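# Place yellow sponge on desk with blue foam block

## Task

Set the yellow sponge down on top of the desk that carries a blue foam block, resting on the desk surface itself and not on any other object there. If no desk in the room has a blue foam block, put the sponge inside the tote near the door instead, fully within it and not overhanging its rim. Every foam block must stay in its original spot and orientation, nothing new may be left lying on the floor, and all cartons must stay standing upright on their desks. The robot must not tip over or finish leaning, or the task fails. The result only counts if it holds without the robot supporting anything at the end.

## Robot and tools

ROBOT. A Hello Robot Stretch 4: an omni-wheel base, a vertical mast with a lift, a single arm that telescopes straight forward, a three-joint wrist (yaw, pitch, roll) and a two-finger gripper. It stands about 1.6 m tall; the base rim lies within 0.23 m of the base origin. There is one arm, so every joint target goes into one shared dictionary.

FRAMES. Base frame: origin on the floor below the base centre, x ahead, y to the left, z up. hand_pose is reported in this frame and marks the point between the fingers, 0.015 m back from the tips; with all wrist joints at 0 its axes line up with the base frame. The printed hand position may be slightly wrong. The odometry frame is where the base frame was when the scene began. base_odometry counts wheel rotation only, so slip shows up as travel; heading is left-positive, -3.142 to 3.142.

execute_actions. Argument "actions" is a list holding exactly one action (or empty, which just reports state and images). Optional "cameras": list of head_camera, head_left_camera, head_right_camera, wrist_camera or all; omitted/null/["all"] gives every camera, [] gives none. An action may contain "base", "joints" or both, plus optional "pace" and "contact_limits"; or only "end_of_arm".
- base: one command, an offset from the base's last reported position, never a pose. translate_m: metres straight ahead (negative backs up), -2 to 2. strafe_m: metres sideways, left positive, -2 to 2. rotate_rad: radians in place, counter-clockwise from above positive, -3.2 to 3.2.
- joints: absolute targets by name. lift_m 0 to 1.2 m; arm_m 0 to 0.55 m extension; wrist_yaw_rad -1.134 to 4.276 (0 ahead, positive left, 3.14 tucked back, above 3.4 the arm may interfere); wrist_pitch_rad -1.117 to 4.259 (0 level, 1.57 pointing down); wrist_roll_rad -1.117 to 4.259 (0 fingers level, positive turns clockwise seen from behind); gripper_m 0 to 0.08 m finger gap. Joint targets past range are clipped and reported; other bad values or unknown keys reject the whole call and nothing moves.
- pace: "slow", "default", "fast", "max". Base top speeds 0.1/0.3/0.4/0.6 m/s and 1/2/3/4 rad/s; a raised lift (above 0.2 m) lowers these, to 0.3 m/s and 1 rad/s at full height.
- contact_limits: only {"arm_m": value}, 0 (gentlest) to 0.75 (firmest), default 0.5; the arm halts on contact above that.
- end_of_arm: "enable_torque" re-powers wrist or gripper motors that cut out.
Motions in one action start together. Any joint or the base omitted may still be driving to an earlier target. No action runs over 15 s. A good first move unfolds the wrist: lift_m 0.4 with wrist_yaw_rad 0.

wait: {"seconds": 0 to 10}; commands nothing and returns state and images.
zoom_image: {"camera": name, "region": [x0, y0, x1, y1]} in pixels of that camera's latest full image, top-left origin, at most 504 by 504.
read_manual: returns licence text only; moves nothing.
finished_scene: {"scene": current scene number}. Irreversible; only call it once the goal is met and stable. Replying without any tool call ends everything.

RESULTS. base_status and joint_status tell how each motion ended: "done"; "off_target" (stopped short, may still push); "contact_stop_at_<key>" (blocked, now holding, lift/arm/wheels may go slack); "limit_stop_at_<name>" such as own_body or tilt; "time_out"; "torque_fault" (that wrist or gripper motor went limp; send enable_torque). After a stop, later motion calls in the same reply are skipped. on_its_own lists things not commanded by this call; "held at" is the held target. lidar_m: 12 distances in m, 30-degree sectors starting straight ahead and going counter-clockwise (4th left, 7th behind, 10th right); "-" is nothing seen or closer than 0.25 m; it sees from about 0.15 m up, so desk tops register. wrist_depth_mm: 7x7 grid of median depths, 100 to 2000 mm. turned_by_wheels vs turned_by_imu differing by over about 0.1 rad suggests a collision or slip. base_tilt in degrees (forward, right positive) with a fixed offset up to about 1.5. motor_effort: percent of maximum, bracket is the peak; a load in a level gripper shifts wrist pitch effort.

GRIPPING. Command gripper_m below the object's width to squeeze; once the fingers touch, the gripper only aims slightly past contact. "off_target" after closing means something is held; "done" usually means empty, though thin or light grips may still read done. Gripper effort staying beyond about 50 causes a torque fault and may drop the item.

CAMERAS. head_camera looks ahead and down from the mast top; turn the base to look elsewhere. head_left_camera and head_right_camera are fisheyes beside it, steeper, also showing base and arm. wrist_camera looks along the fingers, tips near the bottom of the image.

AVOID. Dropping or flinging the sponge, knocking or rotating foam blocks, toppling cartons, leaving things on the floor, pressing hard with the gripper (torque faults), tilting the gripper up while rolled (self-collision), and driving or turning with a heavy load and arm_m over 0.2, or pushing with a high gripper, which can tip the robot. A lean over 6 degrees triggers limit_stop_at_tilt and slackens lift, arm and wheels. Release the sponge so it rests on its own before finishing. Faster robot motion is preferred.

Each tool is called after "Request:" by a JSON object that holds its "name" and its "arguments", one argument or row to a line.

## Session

Request:
{"name": "execute_actions", "arguments": {
  "actions": []
}}

Scene clock: 0.00 s.
base_odometry: x=+0.000 y=+0.000 heading=+0.000 (m, m, rad; odometry frame)
turned_by_wheels: +0.000 (rad since the last result)
turned_by_imu: +0.000 (rad since the last result)
base_tilt: forward=+0.3 right=-0.1 (deg)
lidar_m: 1.11 1.19 1.86 1.15 1.71 2.06 2.42 1.36 1.08 1.06 2.01 1.14
base_status: not commanded
joint_positions: lift_m=+0.231 arm_m=+0.001 wrist_yaw_rad=+3.129 wrist_pitch_rad=-0.012 wrist_roll_rad=+0.011 gripper_m=+0.040
joint_status: not commanded
motor_effort: lift_m=+22 arm_m=+0 wrist_yaw_rad=-1 wrist_pitch_rad=-8 wrist_roll_rad=+0 gripper_m=+0 wheel_0=+1 wheel_1=+0 wheel_2=+0 (%)
hand_pose: x=-0.0395 y=+0.0901 z=+0.4118 quat_wxyz=(+0.006, +0.006, +0.005, +1.000) (m; base frame)
wrist_depth_mm: - 143 246 - - - - / - 117 142 - - - - / - 113 141 - - - - / - 127 165 - - - - / 202 - - - - - - / 788 1756 1808 1921 1983 1863 1983 / 609 1205 127 1138 125 1255 1281
pictures: head_camera, head_left_camera, head_right_camera, wrist_camera
camera_calibration (this result's frames):
wrist_camera: T_world_to_cam=[[0.00667361, 0.999945, 0.00810347, -0.0887018], [-0.051531, 0.00843678, -0.998636, 0.471383], [-0.998649, 0.00624693, 0.0515845, 0.0840086], [0, 0, 0, 1]] pos_world=[0.108778, 0.0841952, 0.467126]
Images, in order (width x height): head_camera 420x560, head_left_camera 420x672, head_right_camera 420x672, wrist_camera 616x392.

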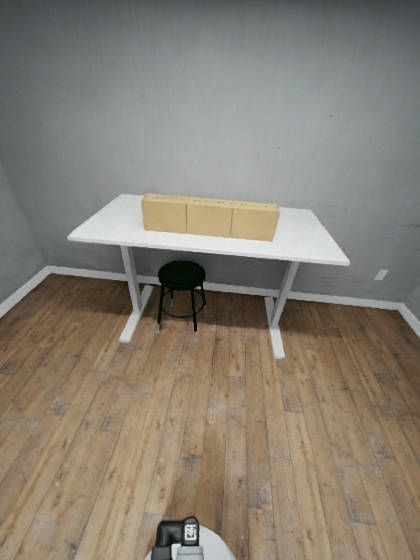

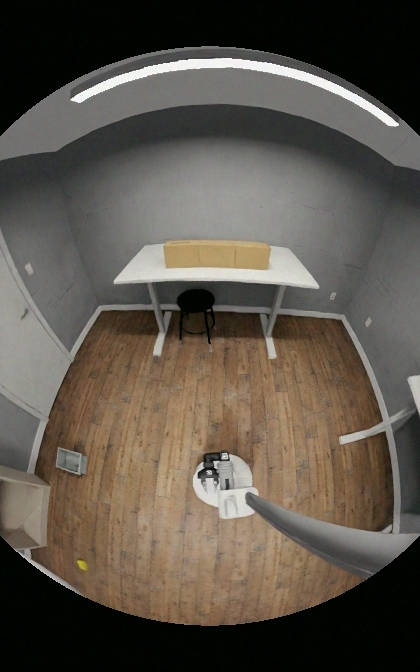

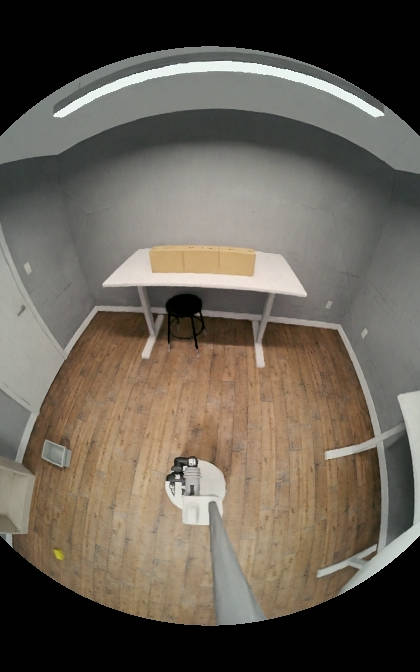

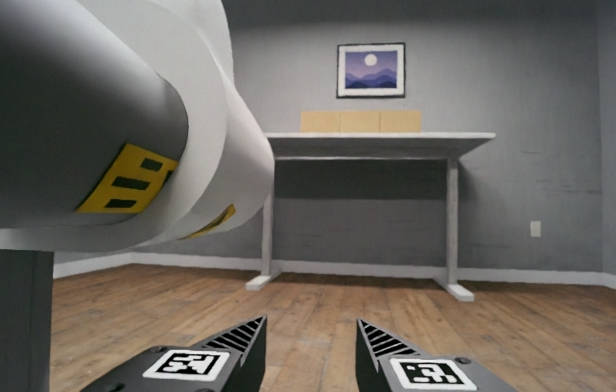

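Request:
{"name": "zoom_image", "arguments": {
  "camera": "head_left_camera",
  "region": [0, 420, 200, 620]
}}

Request:
{"name": "zoom_image", "arguments": {
  "camera": "head_right_camera",
  "region": [260, 300, 420, 620]
}}

Request:
{"name": "zoom_image", "arguments": {
  "camera": "head_camera",
  "region": [40, 170, 380, 290]
}}

Region (0, 420, 200, 620) of head_left_camera's 420x672 image, scaled by 2.520, with more detail than that image has.

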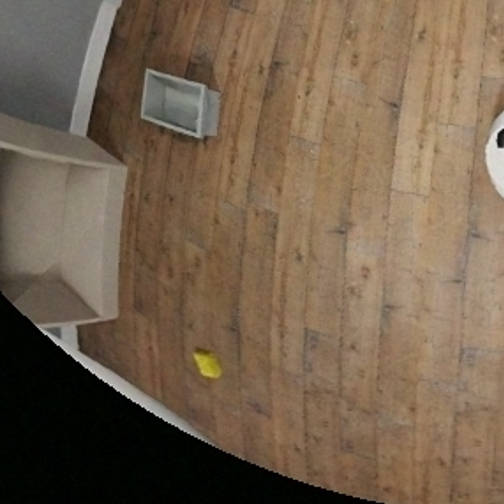

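Region (260, 300, 420, 620) of head_right_camera's 420x672 image, scaled by 1.575, with more detail than that image has.

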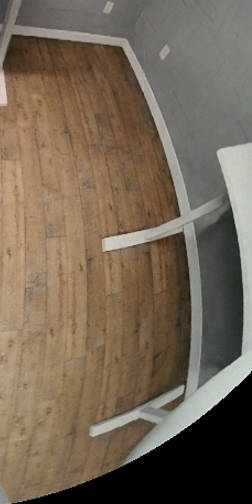

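Region (40, 170, 380, 290) of head_camera's 420x560 image, scaled by 1.482, with more detail than that image has; it fills the top 178 rows of this view, and the rest is white.

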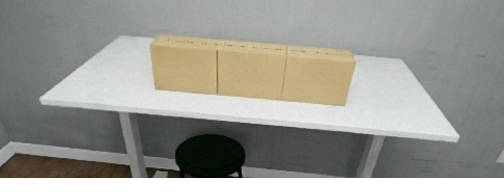

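Request:
{"name": "execute_actions", "arguments": {
  "actions": [
    {"base": {"rotate_rad": 2.29}, "joints": {"lift_m": 0.3, "wrist_yaw_rad": 0.9, "gripper_m": 0.08}, "pace": "max"}
  ],
  "cameras": ["head_camera", "head_left_camera"]
}}

Scene clock: 12.53 s.
base_odometry: x=+0.000 y=+0.000 heading=+2.291 (m, m, rad; odometry frame)
turned_by_wheels: +2.291 (rad since the last result)
turned_by_imu: +2.301 (rad since the last result)
base_tilt: forward=+0.2 right=-0.2 (deg)
lidar_m: 1.90 2.01 2.00 1.19 1.05 1.05 1.30 1.11 1.14 1.36 1.15 1.16
base_status: done
joint_positions: lift_m=+0.300 arm_m=+0.001 wrist_yaw_rad=+0.901 wrist_pitch_rad=-0.012 wrist_roll_rad=+0.011 gripper_m=+0.080
joint_status: all done
motor_effort: lift_m=+24(26) arm_m=-1(1) wrist_yaw_rad=-1(10) wrist_pitch_rad=-7(9) wrist_roll_rad=-1(1) gripper_m=+1(2) wheel_0=+1(13) wheel_1=+2(10) wheel_2=+3(13) (%)
hand_pose: x=+0.3727 y=+0.1123 z=+0.4805 quat_wxyz=(+0.900, +0.007, -0.003, +0.435) (m; base frame)
wrist_depth_mm: - - - - - - - / - - - - - - - / - - - - - - - / - - - - - - - / - - - - - - - / 1808 1983 - - - - - / 1336 104 159 1281 1138 123 1430
pictures: head_camera, head_left_camera
Images, in order (width x height): head_camera 420x560, head_left_camera 420x672.

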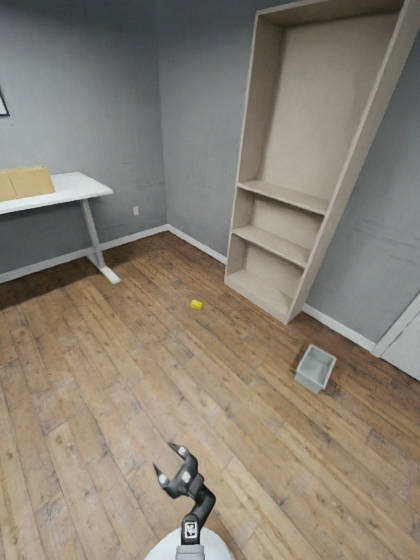

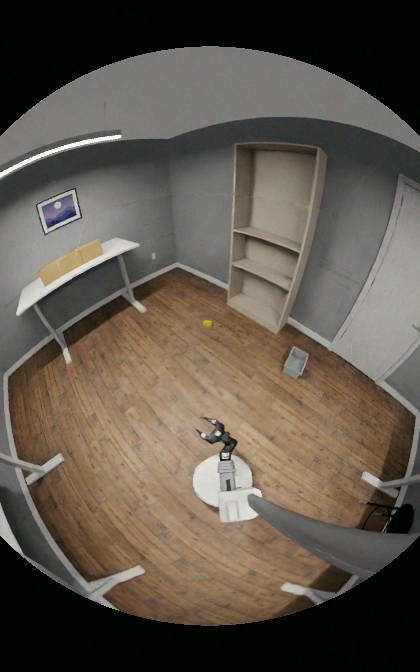

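Request:
{"name": "zoom_image", "arguments": {
  "camera": "head_camera",
  "region": [172, 284, 222, 324]
}}

Region (172, 284, 222, 324) of head_camera's 420x560 image, scaled by 10.080, with more detail than that image has; it fills the top 403 rows of this view, and the rest is white.

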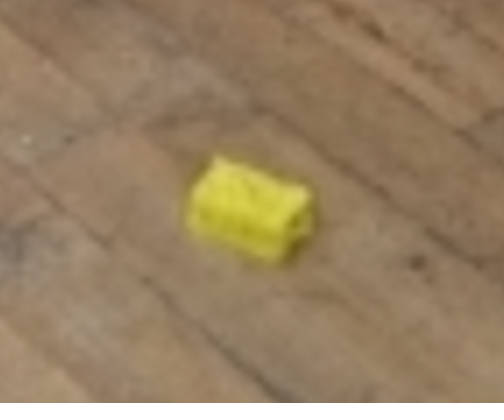

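Request:
{"name": "execute_actions", "arguments": {
  "actions": [
    {"base": {"translate_m": -2.0}, "joints": {"lift_m": 0.2, "arm_m": 0.13, "wrist_yaw_rad": 1.57, "wrist_pitch_rad": 1.57, "wrist_roll_rad": 0.45}, "pace": "max"}
  ],
  "cameras": ["head_camera", "head_left_camera", "head_right_camera"]
}}

Scene clock: 20.97 s.
base_odometry: x=+1.318 y=-1.504 heading=+2.290 (m, m, rad; odometry frame)
turned_by_wheels: +0.000 (rad since the last result)
turned_by_imu: +0.002 (rad since the last result)
base_tilt: forward=+0.3 right=-0.1 (deg)
lidar_m: 3.56 1.08 0.97 0.55 0.49 0.49 0.49 0.43 0.44 0.51 0.64 0.65
base_status: done
joint_positions: lift_m=+0.200 arm_m=+0.129 wrist_yaw_rad=+1.569 wrist_pitch_rad=+1.570 wrist_roll_rad=+0.450 gripper_m=+0.080
joint_status: all done
motor_effort: lift_m=+20(17) arm_m=+6(6) wrist_yaw_rad=+1(9) wrist_pitch_rad=+1(4) wrist_roll_rad=+1(6) gripper_m=+1(2) wheel_0=-2(9) wheel_1=-1(8) wheel_2=-2(15) (%)
hand_pose: x=+0.3874 y=+0.0001 z=+0.1656 quat_wxyz=(+0.599, -0.375, +0.599, +0.376) (m; base frame)
wrist_depth_mm: 327 327 324 320 319 319 317 / 325 322 322 317 317 315 314 / 324 322 319 317 315 314 312 / 320 319 315 315 314 310 309 / 320 317 315 314 312 310 309 / 286 315 314 314 310 310 307 / 236 104 160 310 309 123 304
pictures: head_camera, head_left_camera, head_right_camera
Images, in order (width x height): head_camera 420x560, head_left_camera 420x672, head_right_camera 420x672.

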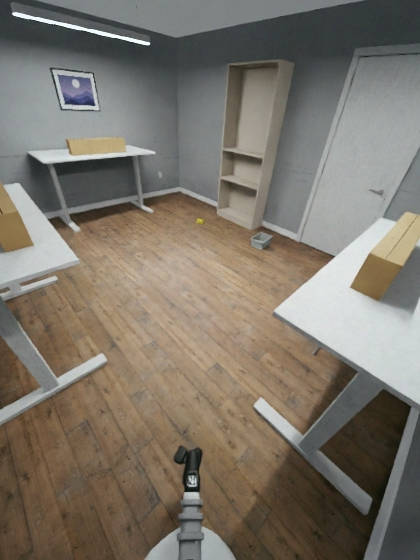

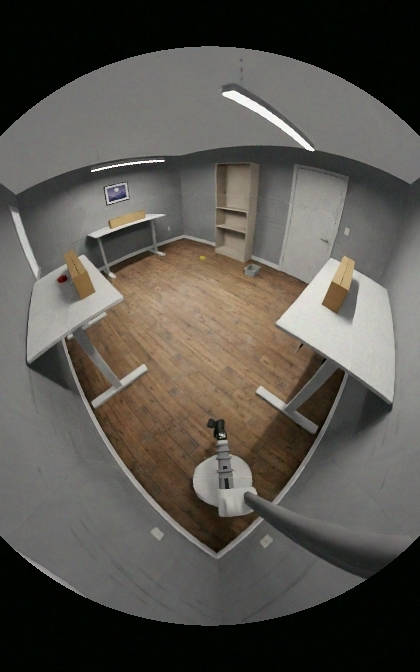

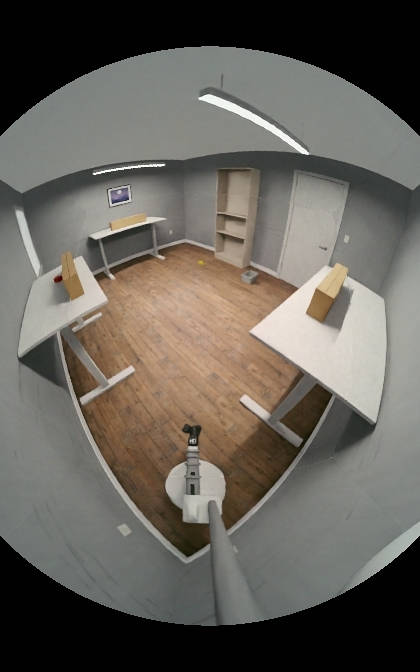

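Request:
{"name": "zoom_image", "arguments": {
  "camera": "head_left_camera",
  "region": [15, 235, 135, 355]
}}

Request:
{"name": "zoom_image", "arguments": {
  "camera": "head_right_camera",
  "region": [260, 245, 400, 385]
}}

Request:
{"name": "zoom_image", "arguments": {
  "camera": "head_left_camera",
  "region": [275, 240, 405, 370]
}}

Request:
{"name": "zoom_image", "arguments": {
  "camera": "head_right_camera",
  "region": [10, 235, 120, 345]
}}

Region (15, 235, 135, 355) of head_left_camera's 420x672 image, scaled by 4.200, with more detail than that image has.

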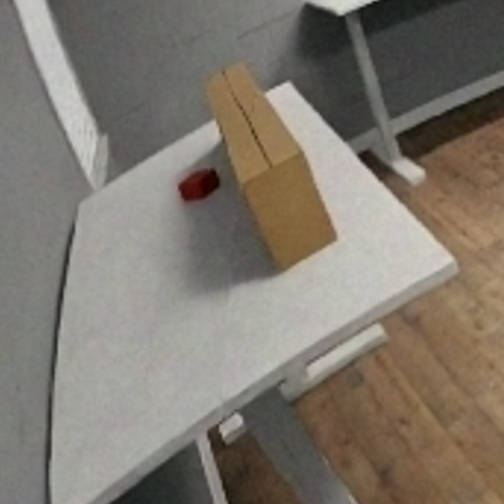

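Region (260, 245, 400, 385) of head_right_camera's 420x672 image, scaled by 3.600, with more detail than that image has.

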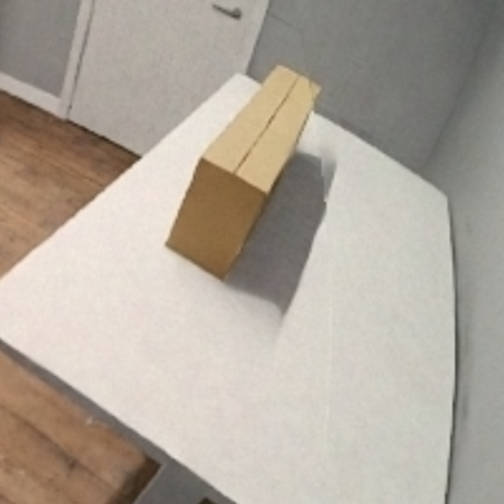

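Region (275, 240, 405, 370) of head_left_camera's 420x672 image, scaled by 3.877, with more detail than that image has.

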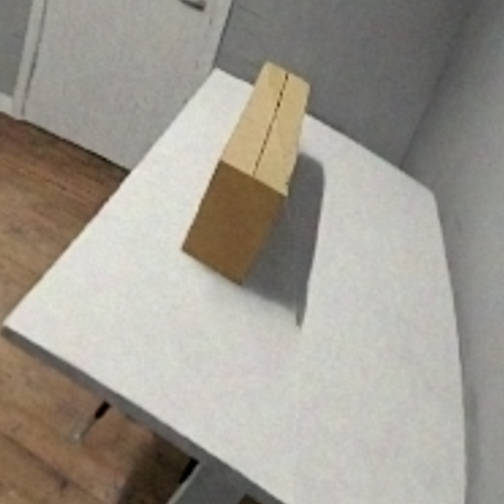

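Region (10, 235, 120, 345) of head_right_camera's 420x672 image, scaled by 4.582, with more detail than that image has.

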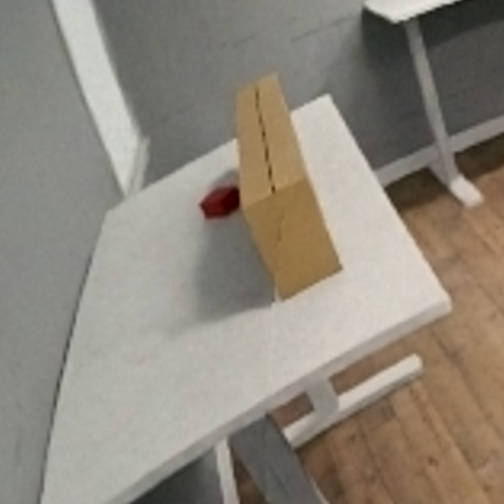

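Request:
{"name": "execute_actions", "arguments": {
  "actions": [
    {"base": {"translate_m": 2.0}, "joints": {"arm_m": 0.45}, "pace": "max"}
  ],
  "cameras": ["head_camera", "head_left_camera"]
}}

Scene clock: 28.67 s.
base_odometry: x=+0.000 y=+0.000 heading=+2.290 (m, m, rad; odometry frame)
turned_by_wheels: +0.000 (rad since the last result)
turned_by_imu: -0.005 (rad since the last result)
base_tilt: forward=+0.2 right=-0.3 (deg)
lidar_m: 1.88 2.01 2.00 1.20 1.05 1.04 1.29 1.13 1.12 1.32 1.17 1.15
base_status: done
joint_positions: lift_m=+0.200 arm_m=+0.449 wrist_yaw_rad=+1.570 wrist_pitch_rad=+1.570 wrist_roll_rad=+0.450 gripper_m=+0.080
joint_status: all done
motor_effort: lift_m=+20(20) arm_m=+5(7) wrist_yaw_rad=+1(2) wrist_pitch_rad=+0(1) wrist_roll_rad=+1(1) gripper_m=+1(1) wheel_0=+1(9) wheel_1=+0(9) wheel_2=+2(16) (%)
hand_pose: x=+0.7074 y=+0.0001 z=+0.1656 quat_wxyz=(+0.599, -0.375, +0.599, +0.376) (m; base frame)
wrist_depth_mm: 325 324 322 320 319 315 314 / 324 322 320 320 315 315 314 / 322 319 317 315 317 310 310 / 320 319 317 314 312 310 309 / 319 315 315 312 314 309 307 / 317 315 312 310 307 309 306 / 314 104 160 309 307 123 304
pictures: head_camera, head_left_camera
Images, in order (width x height): head_camera 420x560, head_left_camera 420x672.

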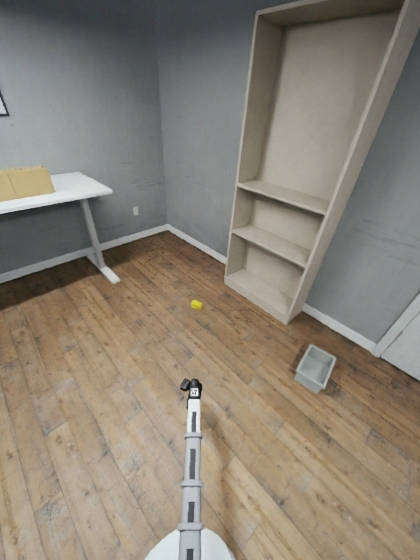

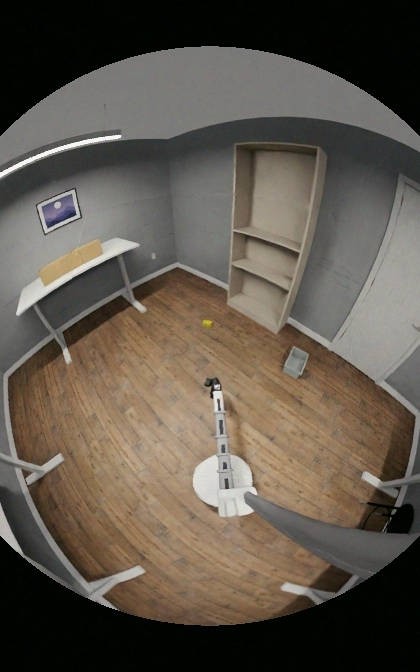

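Request:
{"name": "execute_actions", "arguments": {
  "actions": [
    {"base": {"translate_m": 0.96}, "pace": "max"}
  ],
  "cameras": ["head_camera", "wrist_camera"]
}}

Scene clock: 37.07 s.
base_odometry: x=-0.633 y=+0.722 heading=+2.291 (m, m, rad; odometry frame)
turned_by_wheels: +0.000 (rad since the last result)
turned_by_imu: -0.003 (rad since the last result)
base_tilt: forward=+0.2 right=-0.3 (deg)
lidar_m: 1.11 1.28 1.29 1.55 1.68 1.68 2.48 1.81 1.86 0.71 0.91 0.92
base_status: done
joint_positions: lift_m=+0.200 arm_m=+0.449 wrist_yaw_rad=+1.570 wrist_pitch_rad=+1.570 wrist_roll_rad=+0.450 gripper_m=+0.080
joint_status: not commanded
motor_effort: lift_m=+21(21) arm_m=+5(5) wrist_yaw_rad=+1(1) wrist_pitch_rad=+0(1) wrist_roll_rad=+1(0) gripper_m=+2(0) wheel_0=+1(8) wheel_1=+0(8) wheel_2=+1(16) (%)
hand_pose: x=+0.7074 y=+0.0001 z=+0.1656 quat_wxyz=(+0.599, -0.375, +0.599, +0.376) (m; base frame)
wrist_depth_mm: 325 325 322 320 319 315 314 / 322 322 320 317 317 314 310 / 322 319 319 317 314 314 310 / 319 319 315 312 310 310 309 / 319 315 314 268 309 307 307 / 315 314 312 266 309 306 306 / 315 104 160 310 306 123 306
pictures: head_camera, wrist_camera
camera_calibration (this result's frames):
wrist_camera: T_world_to_cam=[[0.908025, -0.418866, -0.00647307, -0.636757], [-0.418766, -0.907179, -0.0407641, 0.366002], [0.0112025, 0.0397256, -0.999148, 0.302808], [0, 0, 0, 1]] pos_world=[0.728069, 0.0532834, 0.313348]
Images, in order (width x height): head_camera 420x560, wrist_camera 616x392.

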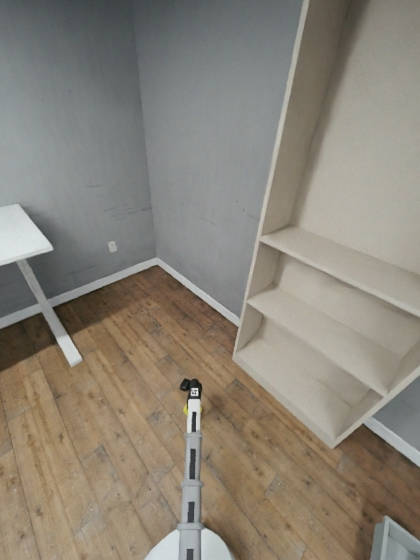

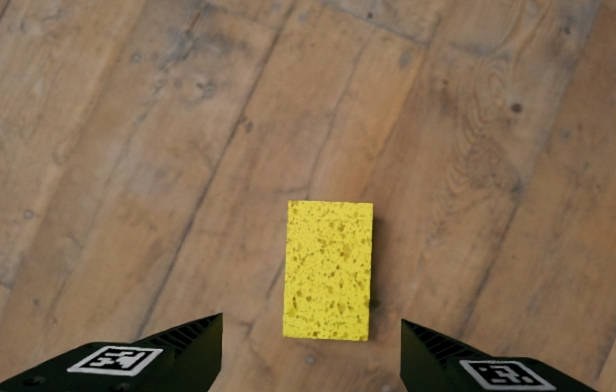

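Request:
{"name": "execute_actions", "arguments": {
  "actions": [
    {"joints": {"arm_m": 0.463, "lift_m": 0.064}, "pace": "fast"}
  ],
  "cameras": ["wrist_camera"]
}}

Scene clock: 40.17 s.
base_odometry: x=-0.633 y=+0.722 heading=+2.291 (m, m, rad; odometry frame)
turned_by_wheels: +0.000 (rad since the last result)
turned_by_imu: +0.000 (rad since the last result)
base_tilt: forward=+0.3 right=-0.2 (deg)
lidar_m: 1.09 1.30 1.29 1.55 1.68 1.68 2.43 1.83 1.82 0.72 0.90 0.92
base_status: not commanded
joint_positions: lift_m=+0.064 arm_m=+0.462 wrist_yaw_rad=+1.570 wrist_pitch_rad=+1.570 wrist_roll_rad=+0.450 gripper_m=+0.080
joint_status: all done
motor_effort: lift_m=+17(16) arm_m=+6(7) wrist_yaw_rad=+1(1) wrist_pitch_rad=+0(1) wrist_roll_rad=+0(0) gripper_m=+2(1) wheel_0=+1(1) wheel_1=+1(1) wheel_2=+1(1) (%)
hand_pose: x=+0.7203 y=+0.0001 z=+0.0299 quat_wxyz=(+0.599, -0.375, +0.599, +0.376) (m; base frame)
wrist_depth_mm: 183 182 182 180 179 178 177 / 182 181 180 179 178 177 176 / 181 180 179 178 177 176 176 / 180 180 178 177 176 175 174 / 180 178 177 131 131 174 174 / 178 178 148 131 150 173 172 / 177 104 130 130 129 123 172
pictures: wrist_camera
camera_calibration (this result's frames):
wrist_camera: T_world_to_cam=[[0.908025, -0.418866, -0.00647307, -0.649373], [-0.418766, -0.907179, -0.0407641, 0.365882], [0.0112025, 0.0397256, -0.999148, 0.167072], [0, 0, 0, 1]] pos_world=[0.740994, 0.0532835, 0.177641]
Images, in order (width x height): wrist_camera 616x392.

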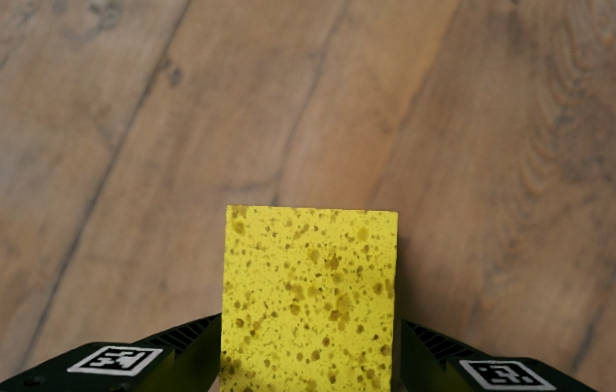

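Request:
{"name": "execute_actions", "arguments": {
  "actions": [
    {"joints": {"gripper_m": 0.045}}
  ],
  "cameras": ["wrist_camera", "head_left_camera", "head_camera"]
}}

Scene clock: 41.97 s.
base_odometry: x=-0.633 y=+0.722 heading=+2.291 (m, m, rad; odometry frame)
turned_by_wheels: +0.000 (rad since the last result)
turned_by_imu: +0.000 (rad since the last result)
base_tilt: forward=+0.2 right=-0.3 (deg)
lidar_m: 1.10 1.30 1.30 1.54 1.69 1.69 2.48 1.81 1.82 0.72 0.93 0.92
base_status: not commanded
joint_positions: lift_m=+0.064 arm_m=+0.462 wrist_yaw_rad=+1.570 wrist_pitch_rad=+1.570 wrist_roll_rad=+0.450 gripper_m=+0.059
joint_status: gripper_m off_target (ended at +0.059, target +0.045)
on_its_own: gripper_m is held at +0.054, not at your +0.045, by its contact guard: the fingers met something
motor_effort: lift_m=+17(17) arm_m=+5(5) wrist_yaw_rad=+2(2) wrist_pitch_rad=+0(1) wrist_roll_rad=+2(1) gripper_m=-36(34) wheel_0=+1(1) wheel_1=+1(1) wheel_2=+1(1) (%)
hand_pose: x=+0.7203 y=+0.0001 z=+0.0299 quat_wxyz=(+0.599, -0.375, +0.599, +0.376) (m; base frame)
wrist_depth_mm: 183 182 182 180 179 178 177 / 182 181 180 179 179 178 177 / 181 181 180 178 177 176 176 / 180 179 178 177 176 175 174 / 179 178 177 131 131 174 174 / 178 178 147 131 131 173 173 / 177 151 130 129 129 171 171
pictures: head_camera, head_left_camera, wrist_camera
camera_calibration (this result's frames):
wrist_camera: T_world_to_cam=[[0.908024, -0.418867, -0.00647312, -0.649373], [-0.418767, -0.907178, -0.0407643, 0.365883], [0.0112025, 0.0397257, -0.999148, 0.167072], [0, 0, 0, 1]] pos_world=[0.740995, 0.0532835, 0.177641]
Images, in order (width x height): head_camera 420x560, head_left_camera 420x672, wrist_camera 616x392.

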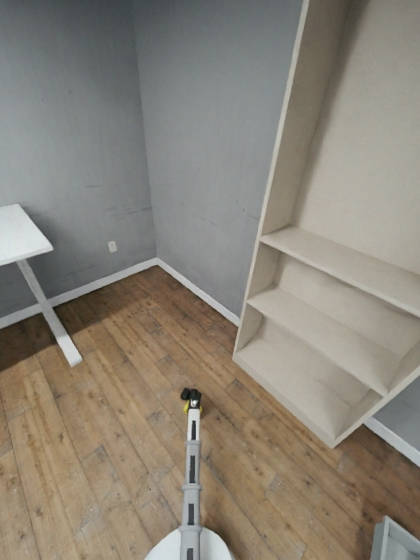

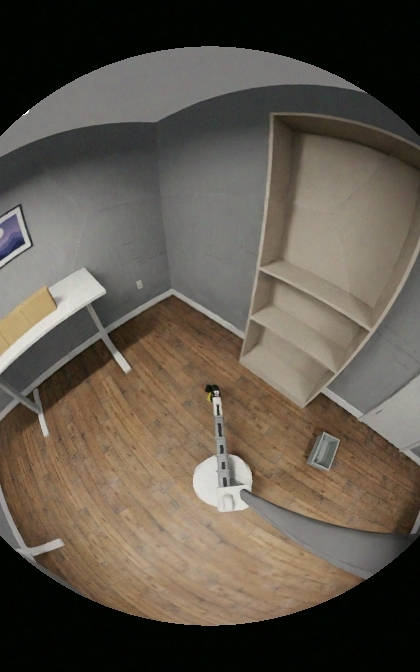

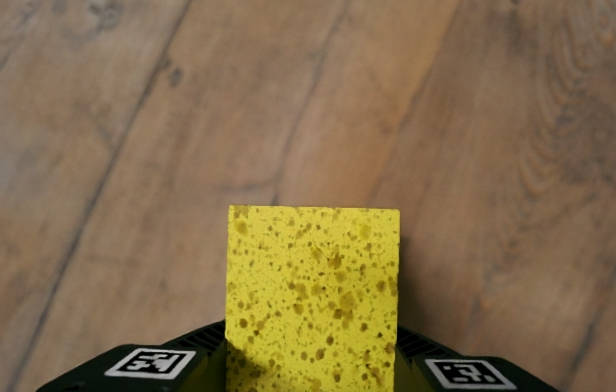

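Request:
{"name": "execute_actions", "arguments": {
  "actions": [
    {"base": {"rotate_rad": 1.94}, "joints": {"arm_m": 0.1, "lift_m": 0.33}, "pace": "max"}
  ],
  "cameras": ["head_camera", "head_right_camera", "wrist_camera"]
}}

Scene clock: 49.20 s.
base_odometry: x=-0.633 y=+0.722 heading=-2.052 (m, m, rad; odometry frame)
turned_by_wheels: +1.940 (rad since the last result)
turned_by_imu: +1.952 (rad since the last result)
base_tilt: forward=+0.2 right=-0.3 (deg)
lidar_m: 1.69 1.66 1.90 1.86 1.80 0.70 0.94 0.92 1.02 1.33 1.29 1.41
base_status: done
joint_positions: lift_m=+0.330 arm_m=+0.101 wrist_yaw_rad=+1.571 wrist_pitch_rad=+1.570 wrist_roll_rad=+0.450 gripper_m=+0.059
joint_status: all done
on_its_own: gripper_m is held at +0.054, not at your +0.045, by its contact guard: the fingers met something
motor_effort: lift_m=+24(28) arm_m=-6(8) wrist_yaw_rad=-2(5) wrist_pitch_rad=+1(5) wrist_roll_rad=+0(1) gripper_m=-34(34) wheel_0=+1(13) wheel_1=+2(10) wheel_2=+1(14) (%)
hand_pose: x=+0.3593 y=+0.0002 z=+0.2953 quat_wxyz=(+0.599, -0.376, +0.599, +0.376) (m; base frame)
wrist_depth_mm: 462 462 459 459 452 452 442 / 462 459 455 449 455 442 442 / 459 452 452 449 445 439 442 / 452 449 449 445 442 442 436 / 301 410 449 131 131 436 436 / 248 322 147 130 131 436 436 / 236 190 130 129 129 436 433
pictures: head_camera, head_right_camera, wrist_camera
camera_calibration (this result's frames):
wrist_camera: T_world_to_cam=[[0.9084, -0.418052, -0.00649546, -0.31995], [-0.417954, -0.907551, -0.0408126, 0.22534], [0.0111668, 0.0397889, -0.999146, 0.436296], [0, 0, 0, 1]] pos_world=[0.379952, 0.0533922, 0.443042]
Images, in order (width x height): head_camera 420x560, head_right_camera 420x672, wrist_camera 616x392.

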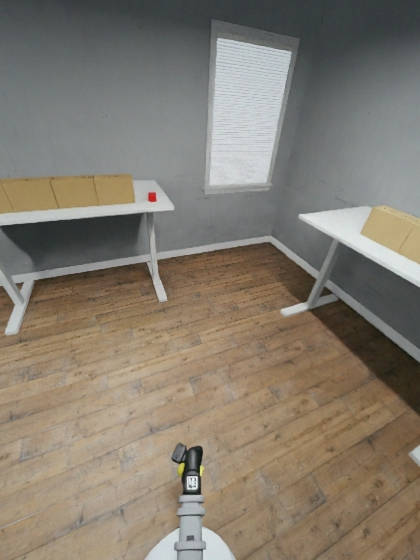

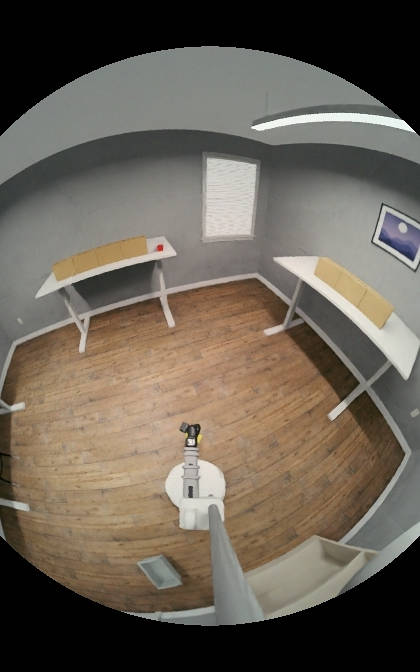

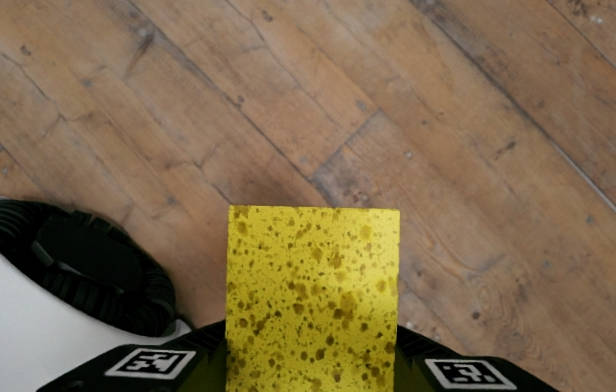

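Request:
{"name": "zoom_image", "arguments": {
  "camera": "head_camera",
  "region": [0, 160, 200, 240]
}}

Request:
{"name": "zoom_image", "arguments": {
  "camera": "head_right_camera",
  "region": [260, 240, 420, 440]
}}

Region (0, 160, 200, 240) of head_camera's 420x560 image, scaled by 2.520, with more detail than that image has; it fills the top 202 rows of this view, and the rest is white.

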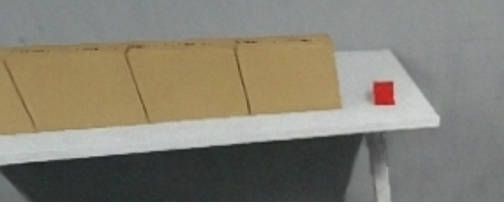

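Region (260, 240, 420, 440) of head_right_camera's 420x672 image, scaled by 2.520, with more detail than that image has; it fills the left 403 columns of this view, and the rest is white.

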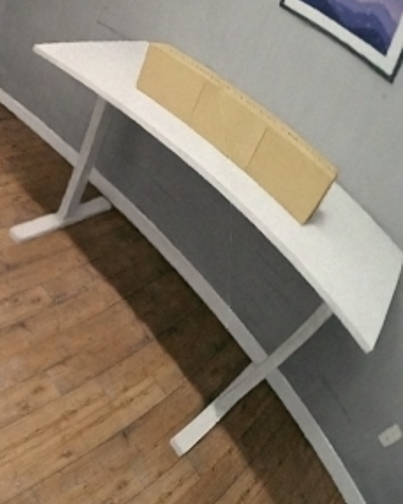

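Request:
{"name": "execute_actions", "arguments": {
  "actions": [
    {"base": {"strafe_m": -1.6}, "joints": {"arm_m": 0.0, "wrist_yaw_rad": 0.0, "wrist_roll_rad": 0.0}, "pace": "max"}
  ],
  "cameras": ["head_camera", "head_right_camera"]
}}

Scene clock: 55.53 s.
base_odometry: x=-2.051 y=+1.463 heading=-2.052 (m, m, rad; odometry frame)
turned_by_wheels: +0.000 (rad since the last result)
turned_by_imu: -0.001 (rad since the last result)
base_tilt: forward=+0.2 right=-0.2 (deg)
lidar_m: 0.37 0.34 2.58 3.34 0.91 0.83 0.63 0.63 0.66 0.61 0.56 0.47
base_status: done
joint_positions: lift_m=+0.330 arm_m=+0.002 wrist_yaw_rad=+0.000 wrist_pitch_rad=+1.570 wrist_roll_rad=+0.000 gripper_m=+0.059
joint_status: all done
on_its_own: gripper_m is held at +0.054, not at your +0.045, by its contact guard: the fingers met something
motor_effort: lift_m=+24(24) arm_m=-5(4) wrist_yaw_rad=-2(8) wrist_pitch_rad=+0(1) wrist_roll_rad=+0(8) gripper_m=-34(35) wheel_0=-3(14) wheel_1=+2(14) wheel_2=+0(1) (%)
hand_pose: x=+0.1730 y=-0.0874 z=+0.2953 quat_wxyz=(+0.707, +0.000, +0.707, +0.000) (m; base frame)
wrist_depth_mm: 427 455 459 455 452 452 445 / 459 462 455 452 449 445 445 / 459 459 452 452 445 442 439 / 455 455 449 442 445 442 439 / 452 253 233 131 131 439 436 / 237 233 147 131 130 439 433 / 234 178 130 129 129 436 436
pictures: head_camera, head_right_camera
Images, in order (width x height): head_camera 420x560, head_right_camera 420x672.

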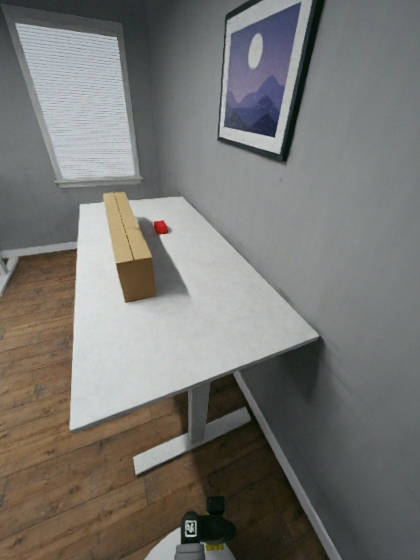

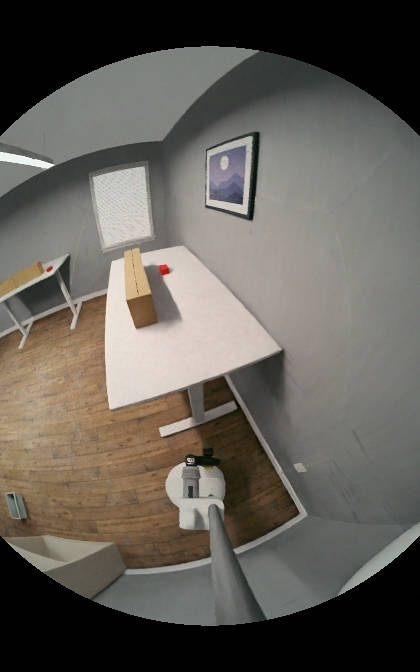

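Request:
{"name": "zoom_image", "arguments": {
  "camera": "head_camera",
  "region": [60, 180, 220, 320]
}}

Request:
{"name": "zoom_image", "arguments": {
  "camera": "head_right_camera",
  "region": [95, 235, 205, 345]
}}

Region (60, 180, 220, 320) of head_camera's 420x560 image, scaled by 3.150, with more detail than that image has; it fills the top 441 rows of this view, and the rest is white.

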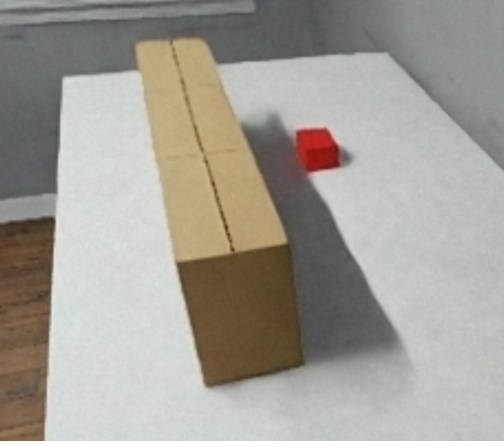

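Region (95, 235, 205, 345) of head_right_camera's 420x672 image, scaled by 4.582, with more detail than that image has.

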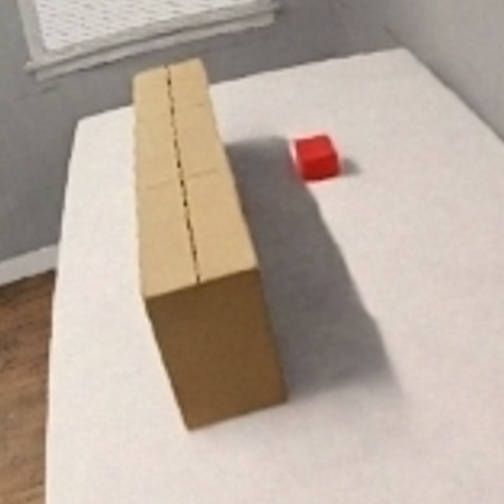

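Request:
{"name": "execute_actions", "arguments": {
  "actions": [
    {"base": {"rotate_rad": 1.92}, "joints": {"wrist_yaw_rad": 2.4, "wrist_roll_rad": 2.28}, "pace": "max"}
  ],
  "cameras": ["head_camera", "head_left_camera"]
}}

Scene clock: 64.63 s.
base_odometry: x=-2.051 y=+1.463 heading=-0.132 (m, m, rad; odometry frame)
turned_by_wheels: +1.920 (rad since the last result)
turned_by_imu: +1.929 (rad since the last result)
base_tilt: forward=+0.3 right=-0.2 (deg)
lidar_m: 1.61 0.90 0.65 0.64 0.63 0.64 0.59 0.56 0.39 0.35 0.35 3.26
base_status: done
joint_positions: lift_m=+0.330 arm_m=+0.002 wrist_yaw_rad=+2.399 wrist_pitch_rad=+1.570 wrist_roll_rad=+2.280 gripper_m=+0.059
joint_status: all done
on_its_own: gripper_m is held at +0.054, not at your +0.045, by its contact guard: the fingers met something
motor_effort: lift_m=+24(24) arm_m=-5(5) wrist_yaw_rad=+2(8) wrist_pitch_rad=+2(1) wrist_roll_rad=+1(3) gripper_m=-35(33) wheel_0=+0(11) wheel_1=+2(8) wheel_2=+2(12) (%)
hand_pose: x=+0.2317 y=+0.0646 z=+0.2953 quat_wxyz=(+0.706, -0.042, +0.706, +0.043) (m; base frame)
wrist_depth_mm: 462 466 462 462 459 455 455 / 462 455 459 459 455 452 452 / 459 455 455 452 452 449 452 / 452 455 452 449 445 445 445 / 452 445 445 131 131 439 442 / 445 442 147 130 130 436 439 / 445 283 130 130 129 430 436
pictures: head_camera, head_left_camera
Images, in order (width x height): head_camera 420x560, head_left_camera 420x672.

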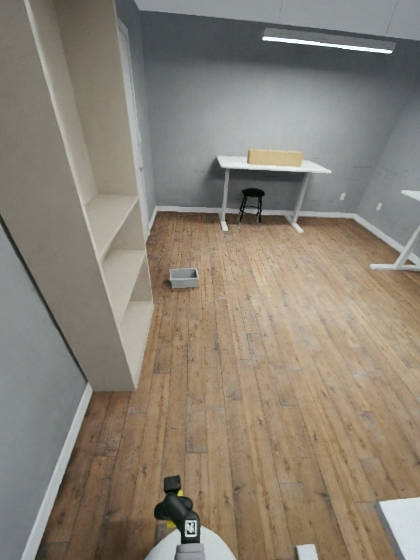

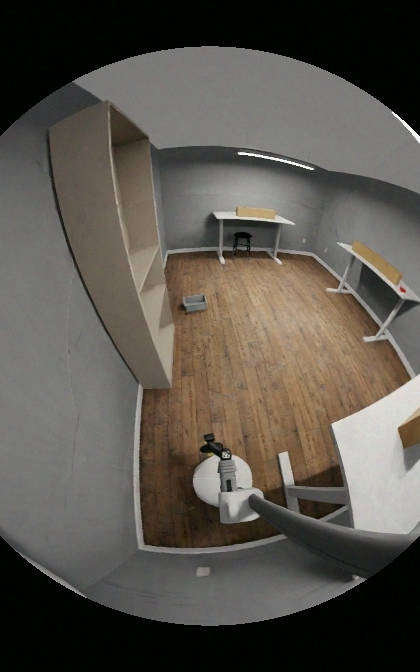

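Request:
{"name": "zoom_image", "arguments": {
  "camera": "head_camera",
  "region": [110, 250, 230, 400]
}}

Region (110, 250, 230, 400) of head_camera's 420x560 image, scaled by 3.360, with more detail than that image has; it fills the left 403 columns of this view, and the rest is white.

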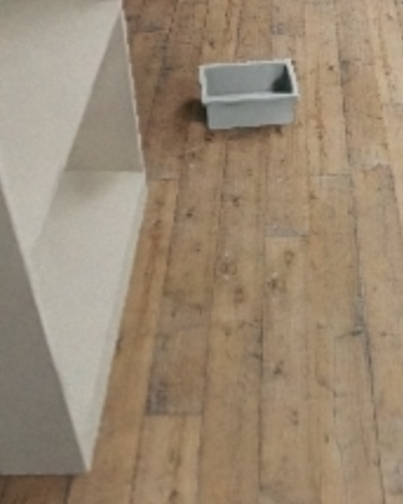

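Request:
{"name": "execute_actions", "arguments": {
  "actions": [
    {"base": {"translate_m": 1.37}, "joints": {"arm_m": 0.45, "lift_m": 0.31}, "pace": "max"}
  ],
  "cameras": ["head_camera", "head_left_camera", "wrist_camera"]
}}

Scene clock: 72.33 s.
base_odometry: x=-0.693 y=+1.283 heading=-0.132 (m, m, rad; odometry frame)
turned_by_wheels: +0.000 (rad since the last result)
turned_by_imu: -0.004 (rad since the last result)
base_tilt: forward=+0.2 right=-0.2 (deg)
lidar_m: 0.57 0.62 0.41 0.33 0.40 0.53 1.55 1.26 1.66 2.23 2.30 2.07
base_status: done
joint_positions: lift_m=+0.310 arm_m=+0.449 wrist_yaw_rad=+2.400 wrist_pitch_rad=+1.570 wrist_roll_rad=+2.280 gripper_m=+0.059
joint_status: all done
on_its_own: gripper_m is held at +0.054, not at your +0.045, by its contact guard: the fingers met something
motor_effort: lift_m=+19(21) arm_m=+6(7) wrist_yaw_rad=+0(2) wrist_pitch_rad=+0(3) wrist_roll_rad=-1(2) gripper_m=-35(35) wheel_0=+0(11) wheel_1=+0(8) wheel_2=+2(15) (%)
hand_pose: x=+0.6789 y=+0.0646 z=+0.2757 quat_wxyz=(+0.706, -0.042, +0.706, +0.043) (m; base frame)
wrist_depth_mm: 442 439 439 439 433 433 433 / 436 439 433 436 433 433 433 / 439 433 430 436 427 430 427 / 345 424 424 397 427 424 421 / 334 421 421 131 131 421 418 / 324 415 147 131 130 415 418 / 301 221 130 130 129 415 415
pictures: head_camera, head_left_camera, wrist_camera
camera_calibration (this result's frames):
wrist_camera: T_world_to_cam=[[0.13804, -0.990404, -0.00672015, -0.0234311], [-0.98969, -0.137673, -0.0394944, 0.754603], [0.0381902, 0.0121027, -0.999197, 0.394098], [0, 0, 0, 1]] pos_world=[0.735007, 0.0759123, 0.423427]
Images, in order (width x height): head_camera 420x560, head_left_camera 420x672, wrist_camera 616x392.

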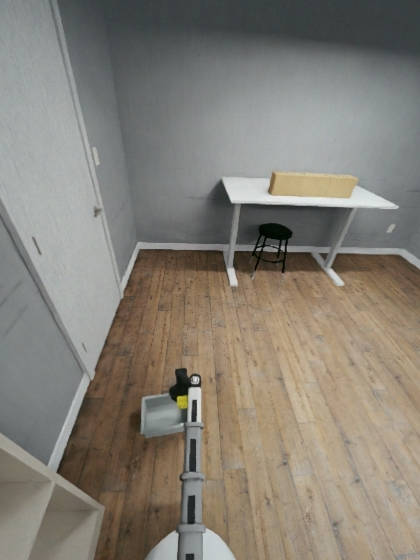

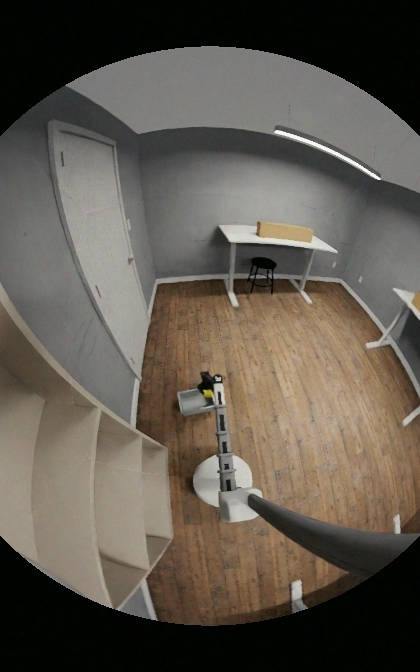

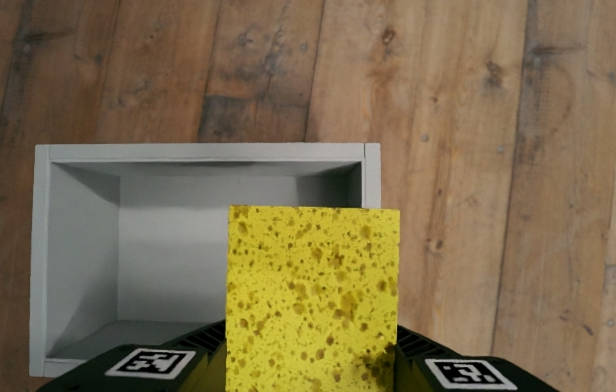

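Request:
{"name": "execute_actions", "arguments": {
  "actions": [
    {"base": {"rotate_rad": 0.125}, "joints": {"arm_m": 0.457, "lift_m": 0.22, "wrist_roll_rad": 2.37}, "pace": "fast"}
  ],
  "cameras": ["head_camera", "wrist_camera"]
}}

Scene clock: 77.37 s.
base_odometry: x=-0.693 y=+1.283 heading=-0.007 (m, m, rad; odometry frame)
turned_by_wheels: +0.125 (rad since the last result)
turned_by_imu: +0.126 (rad since the last result)
base_tilt: forward=+0.3 right=-0.2 (deg)
lidar_m: 0.58 0.60 0.40 0.39 0.41 1.17 1.25 1.27 1.97 2.23 2.40 1.99
base_status: done
joint_positions: lift_m=+0.220 arm_m=+0.456 wrist_yaw_rad=+2.400 wrist_pitch_rad=+1.570 wrist_roll_rad=+2.370 gripper_m=+0.059
joint_status: all done
on_its_own: gripper_m is held at +0.054, not at your +0.045, by its contact guard: the fingers met something
motor_effort: lift_m=+17(18) arm_m=+5(7) wrist_yaw_rad=+0(1) wrist_pitch_rad=+2(3) wrist_roll_rad=+1(1) gripper_m=-35(35) wheel_0=+0(11) wheel_1=+2(7) wheel_2=+2(9) (%)
hand_pose: x=+0.6858 y=+0.0646 z=+0.1859 quat_wxyz=(+0.707, -0.011, +0.707, +0.011) (m; base frame)
wrist_depth_mm: 347 347 345 343 342 342 345 / 345 343 345 340 342 340 338 / 343 231 224 217 238 227 336 / 338 278 334 334 332 271 272 / 276 283 330 131 131 268 270 / 274 286 147 131 130 263 267 / 332 180 130 130 129 227 264
pictures: head_camera, wrist_camera
camera_calibration (this result's frames):
wrist_camera: T_world_to_cam=[[0.0493379, -0.998758, -0.00688298, 0.0364751], [-0.998026, -0.0490313, -0.0392352, 0.757845], [0.038849, 0.00880518, -0.999206, 0.303803], [0, 0, 0, 1]] pos_world=[0.742747, 0.0709129, 0.333547]
Images, in order (width x height): head_camera 420x560, wrist_camera 616x392.

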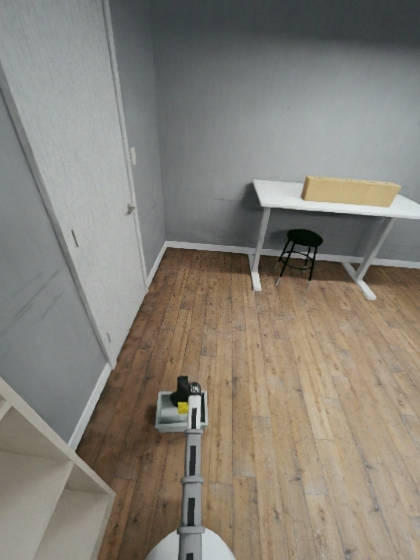

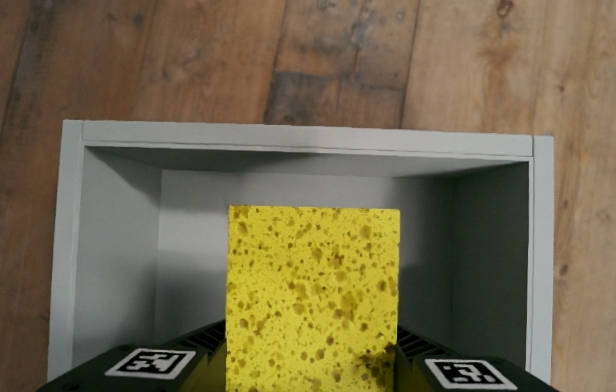

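Request:
{"name": "execute_actions", "arguments": {
  "actions": [
    {"joints": {"lift_m": 0.071}, "pace": "fast"}
  ],
  "cameras": ["wrist_camera"]
}}

Scene clock: 80.63 s.
base_odometry: x=-0.693 y=+1.283 heading=-0.007 (m, m, rad; odometry frame)
turned_by_wheels: +0.000 (rad since the last result)
turned_by_imu: +0.000 (rad since the last result)
base_tilt: forward=+0.3 right=-0.1 (deg)
lidar_m: 0.62 0.62 0.38 0.37 0.42 1.14 1.24 1.27 1.95 2.24 2.43 2.00
base_status: not commanded
joint_positions: lift_m=+0.071 arm_m=+0.456 wrist_yaw_rad=+2.400 wrist_pitch_rad=+1.570 wrist_roll_rad=+2.370 gripper_m=+0.059
joint_status: all done
on_its_own: gripper_m is held at +0.054, not at your +0.045, by its contact guard: the fingers met something
motor_effort: lift_m=+17(17) arm_m=+5(5) wrist_yaw_rad=-1(1) wrist_pitch_rad=+2(2) wrist_roll_rad=+0(1) gripper_m=-34(35) wheel_0=+0(0) wheel_1=+2(1) wheel_2=+1(2) (%)
hand_pose: x=+0.6858 y=+0.0646 z=+0.0369 quat_wxyz=(+0.707, -0.011, +0.707, +0.011) (m; base frame)
wrist_depth_mm: - - - - - - - / 120 119 116 113 110 111 - / 175 185 184 181 173 165 160 / 183 185 183 182 181 181 181 / 182 182 181 131 131 180 179 / 180 181 147 131 131 177 178 / 180 153 130 130 129 177 177
pictures: wrist_camera
camera_calibration (this result's frames):
wrist_camera: T_world_to_cam=[[0.0493388, -0.998758, -0.00688086, 0.0354481], [-0.998026, -0.0490324, -0.0392373, 0.752], [0.0388512, 0.0088032, -0.999206, 0.154897], [0, 0, 0, 1]] pos_world=[0.742749, 0.0709129, 0.184524]
Images, in order (width x height): wrist_camera 616x392.

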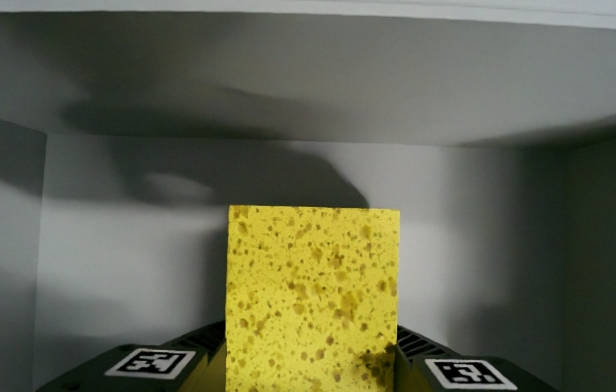

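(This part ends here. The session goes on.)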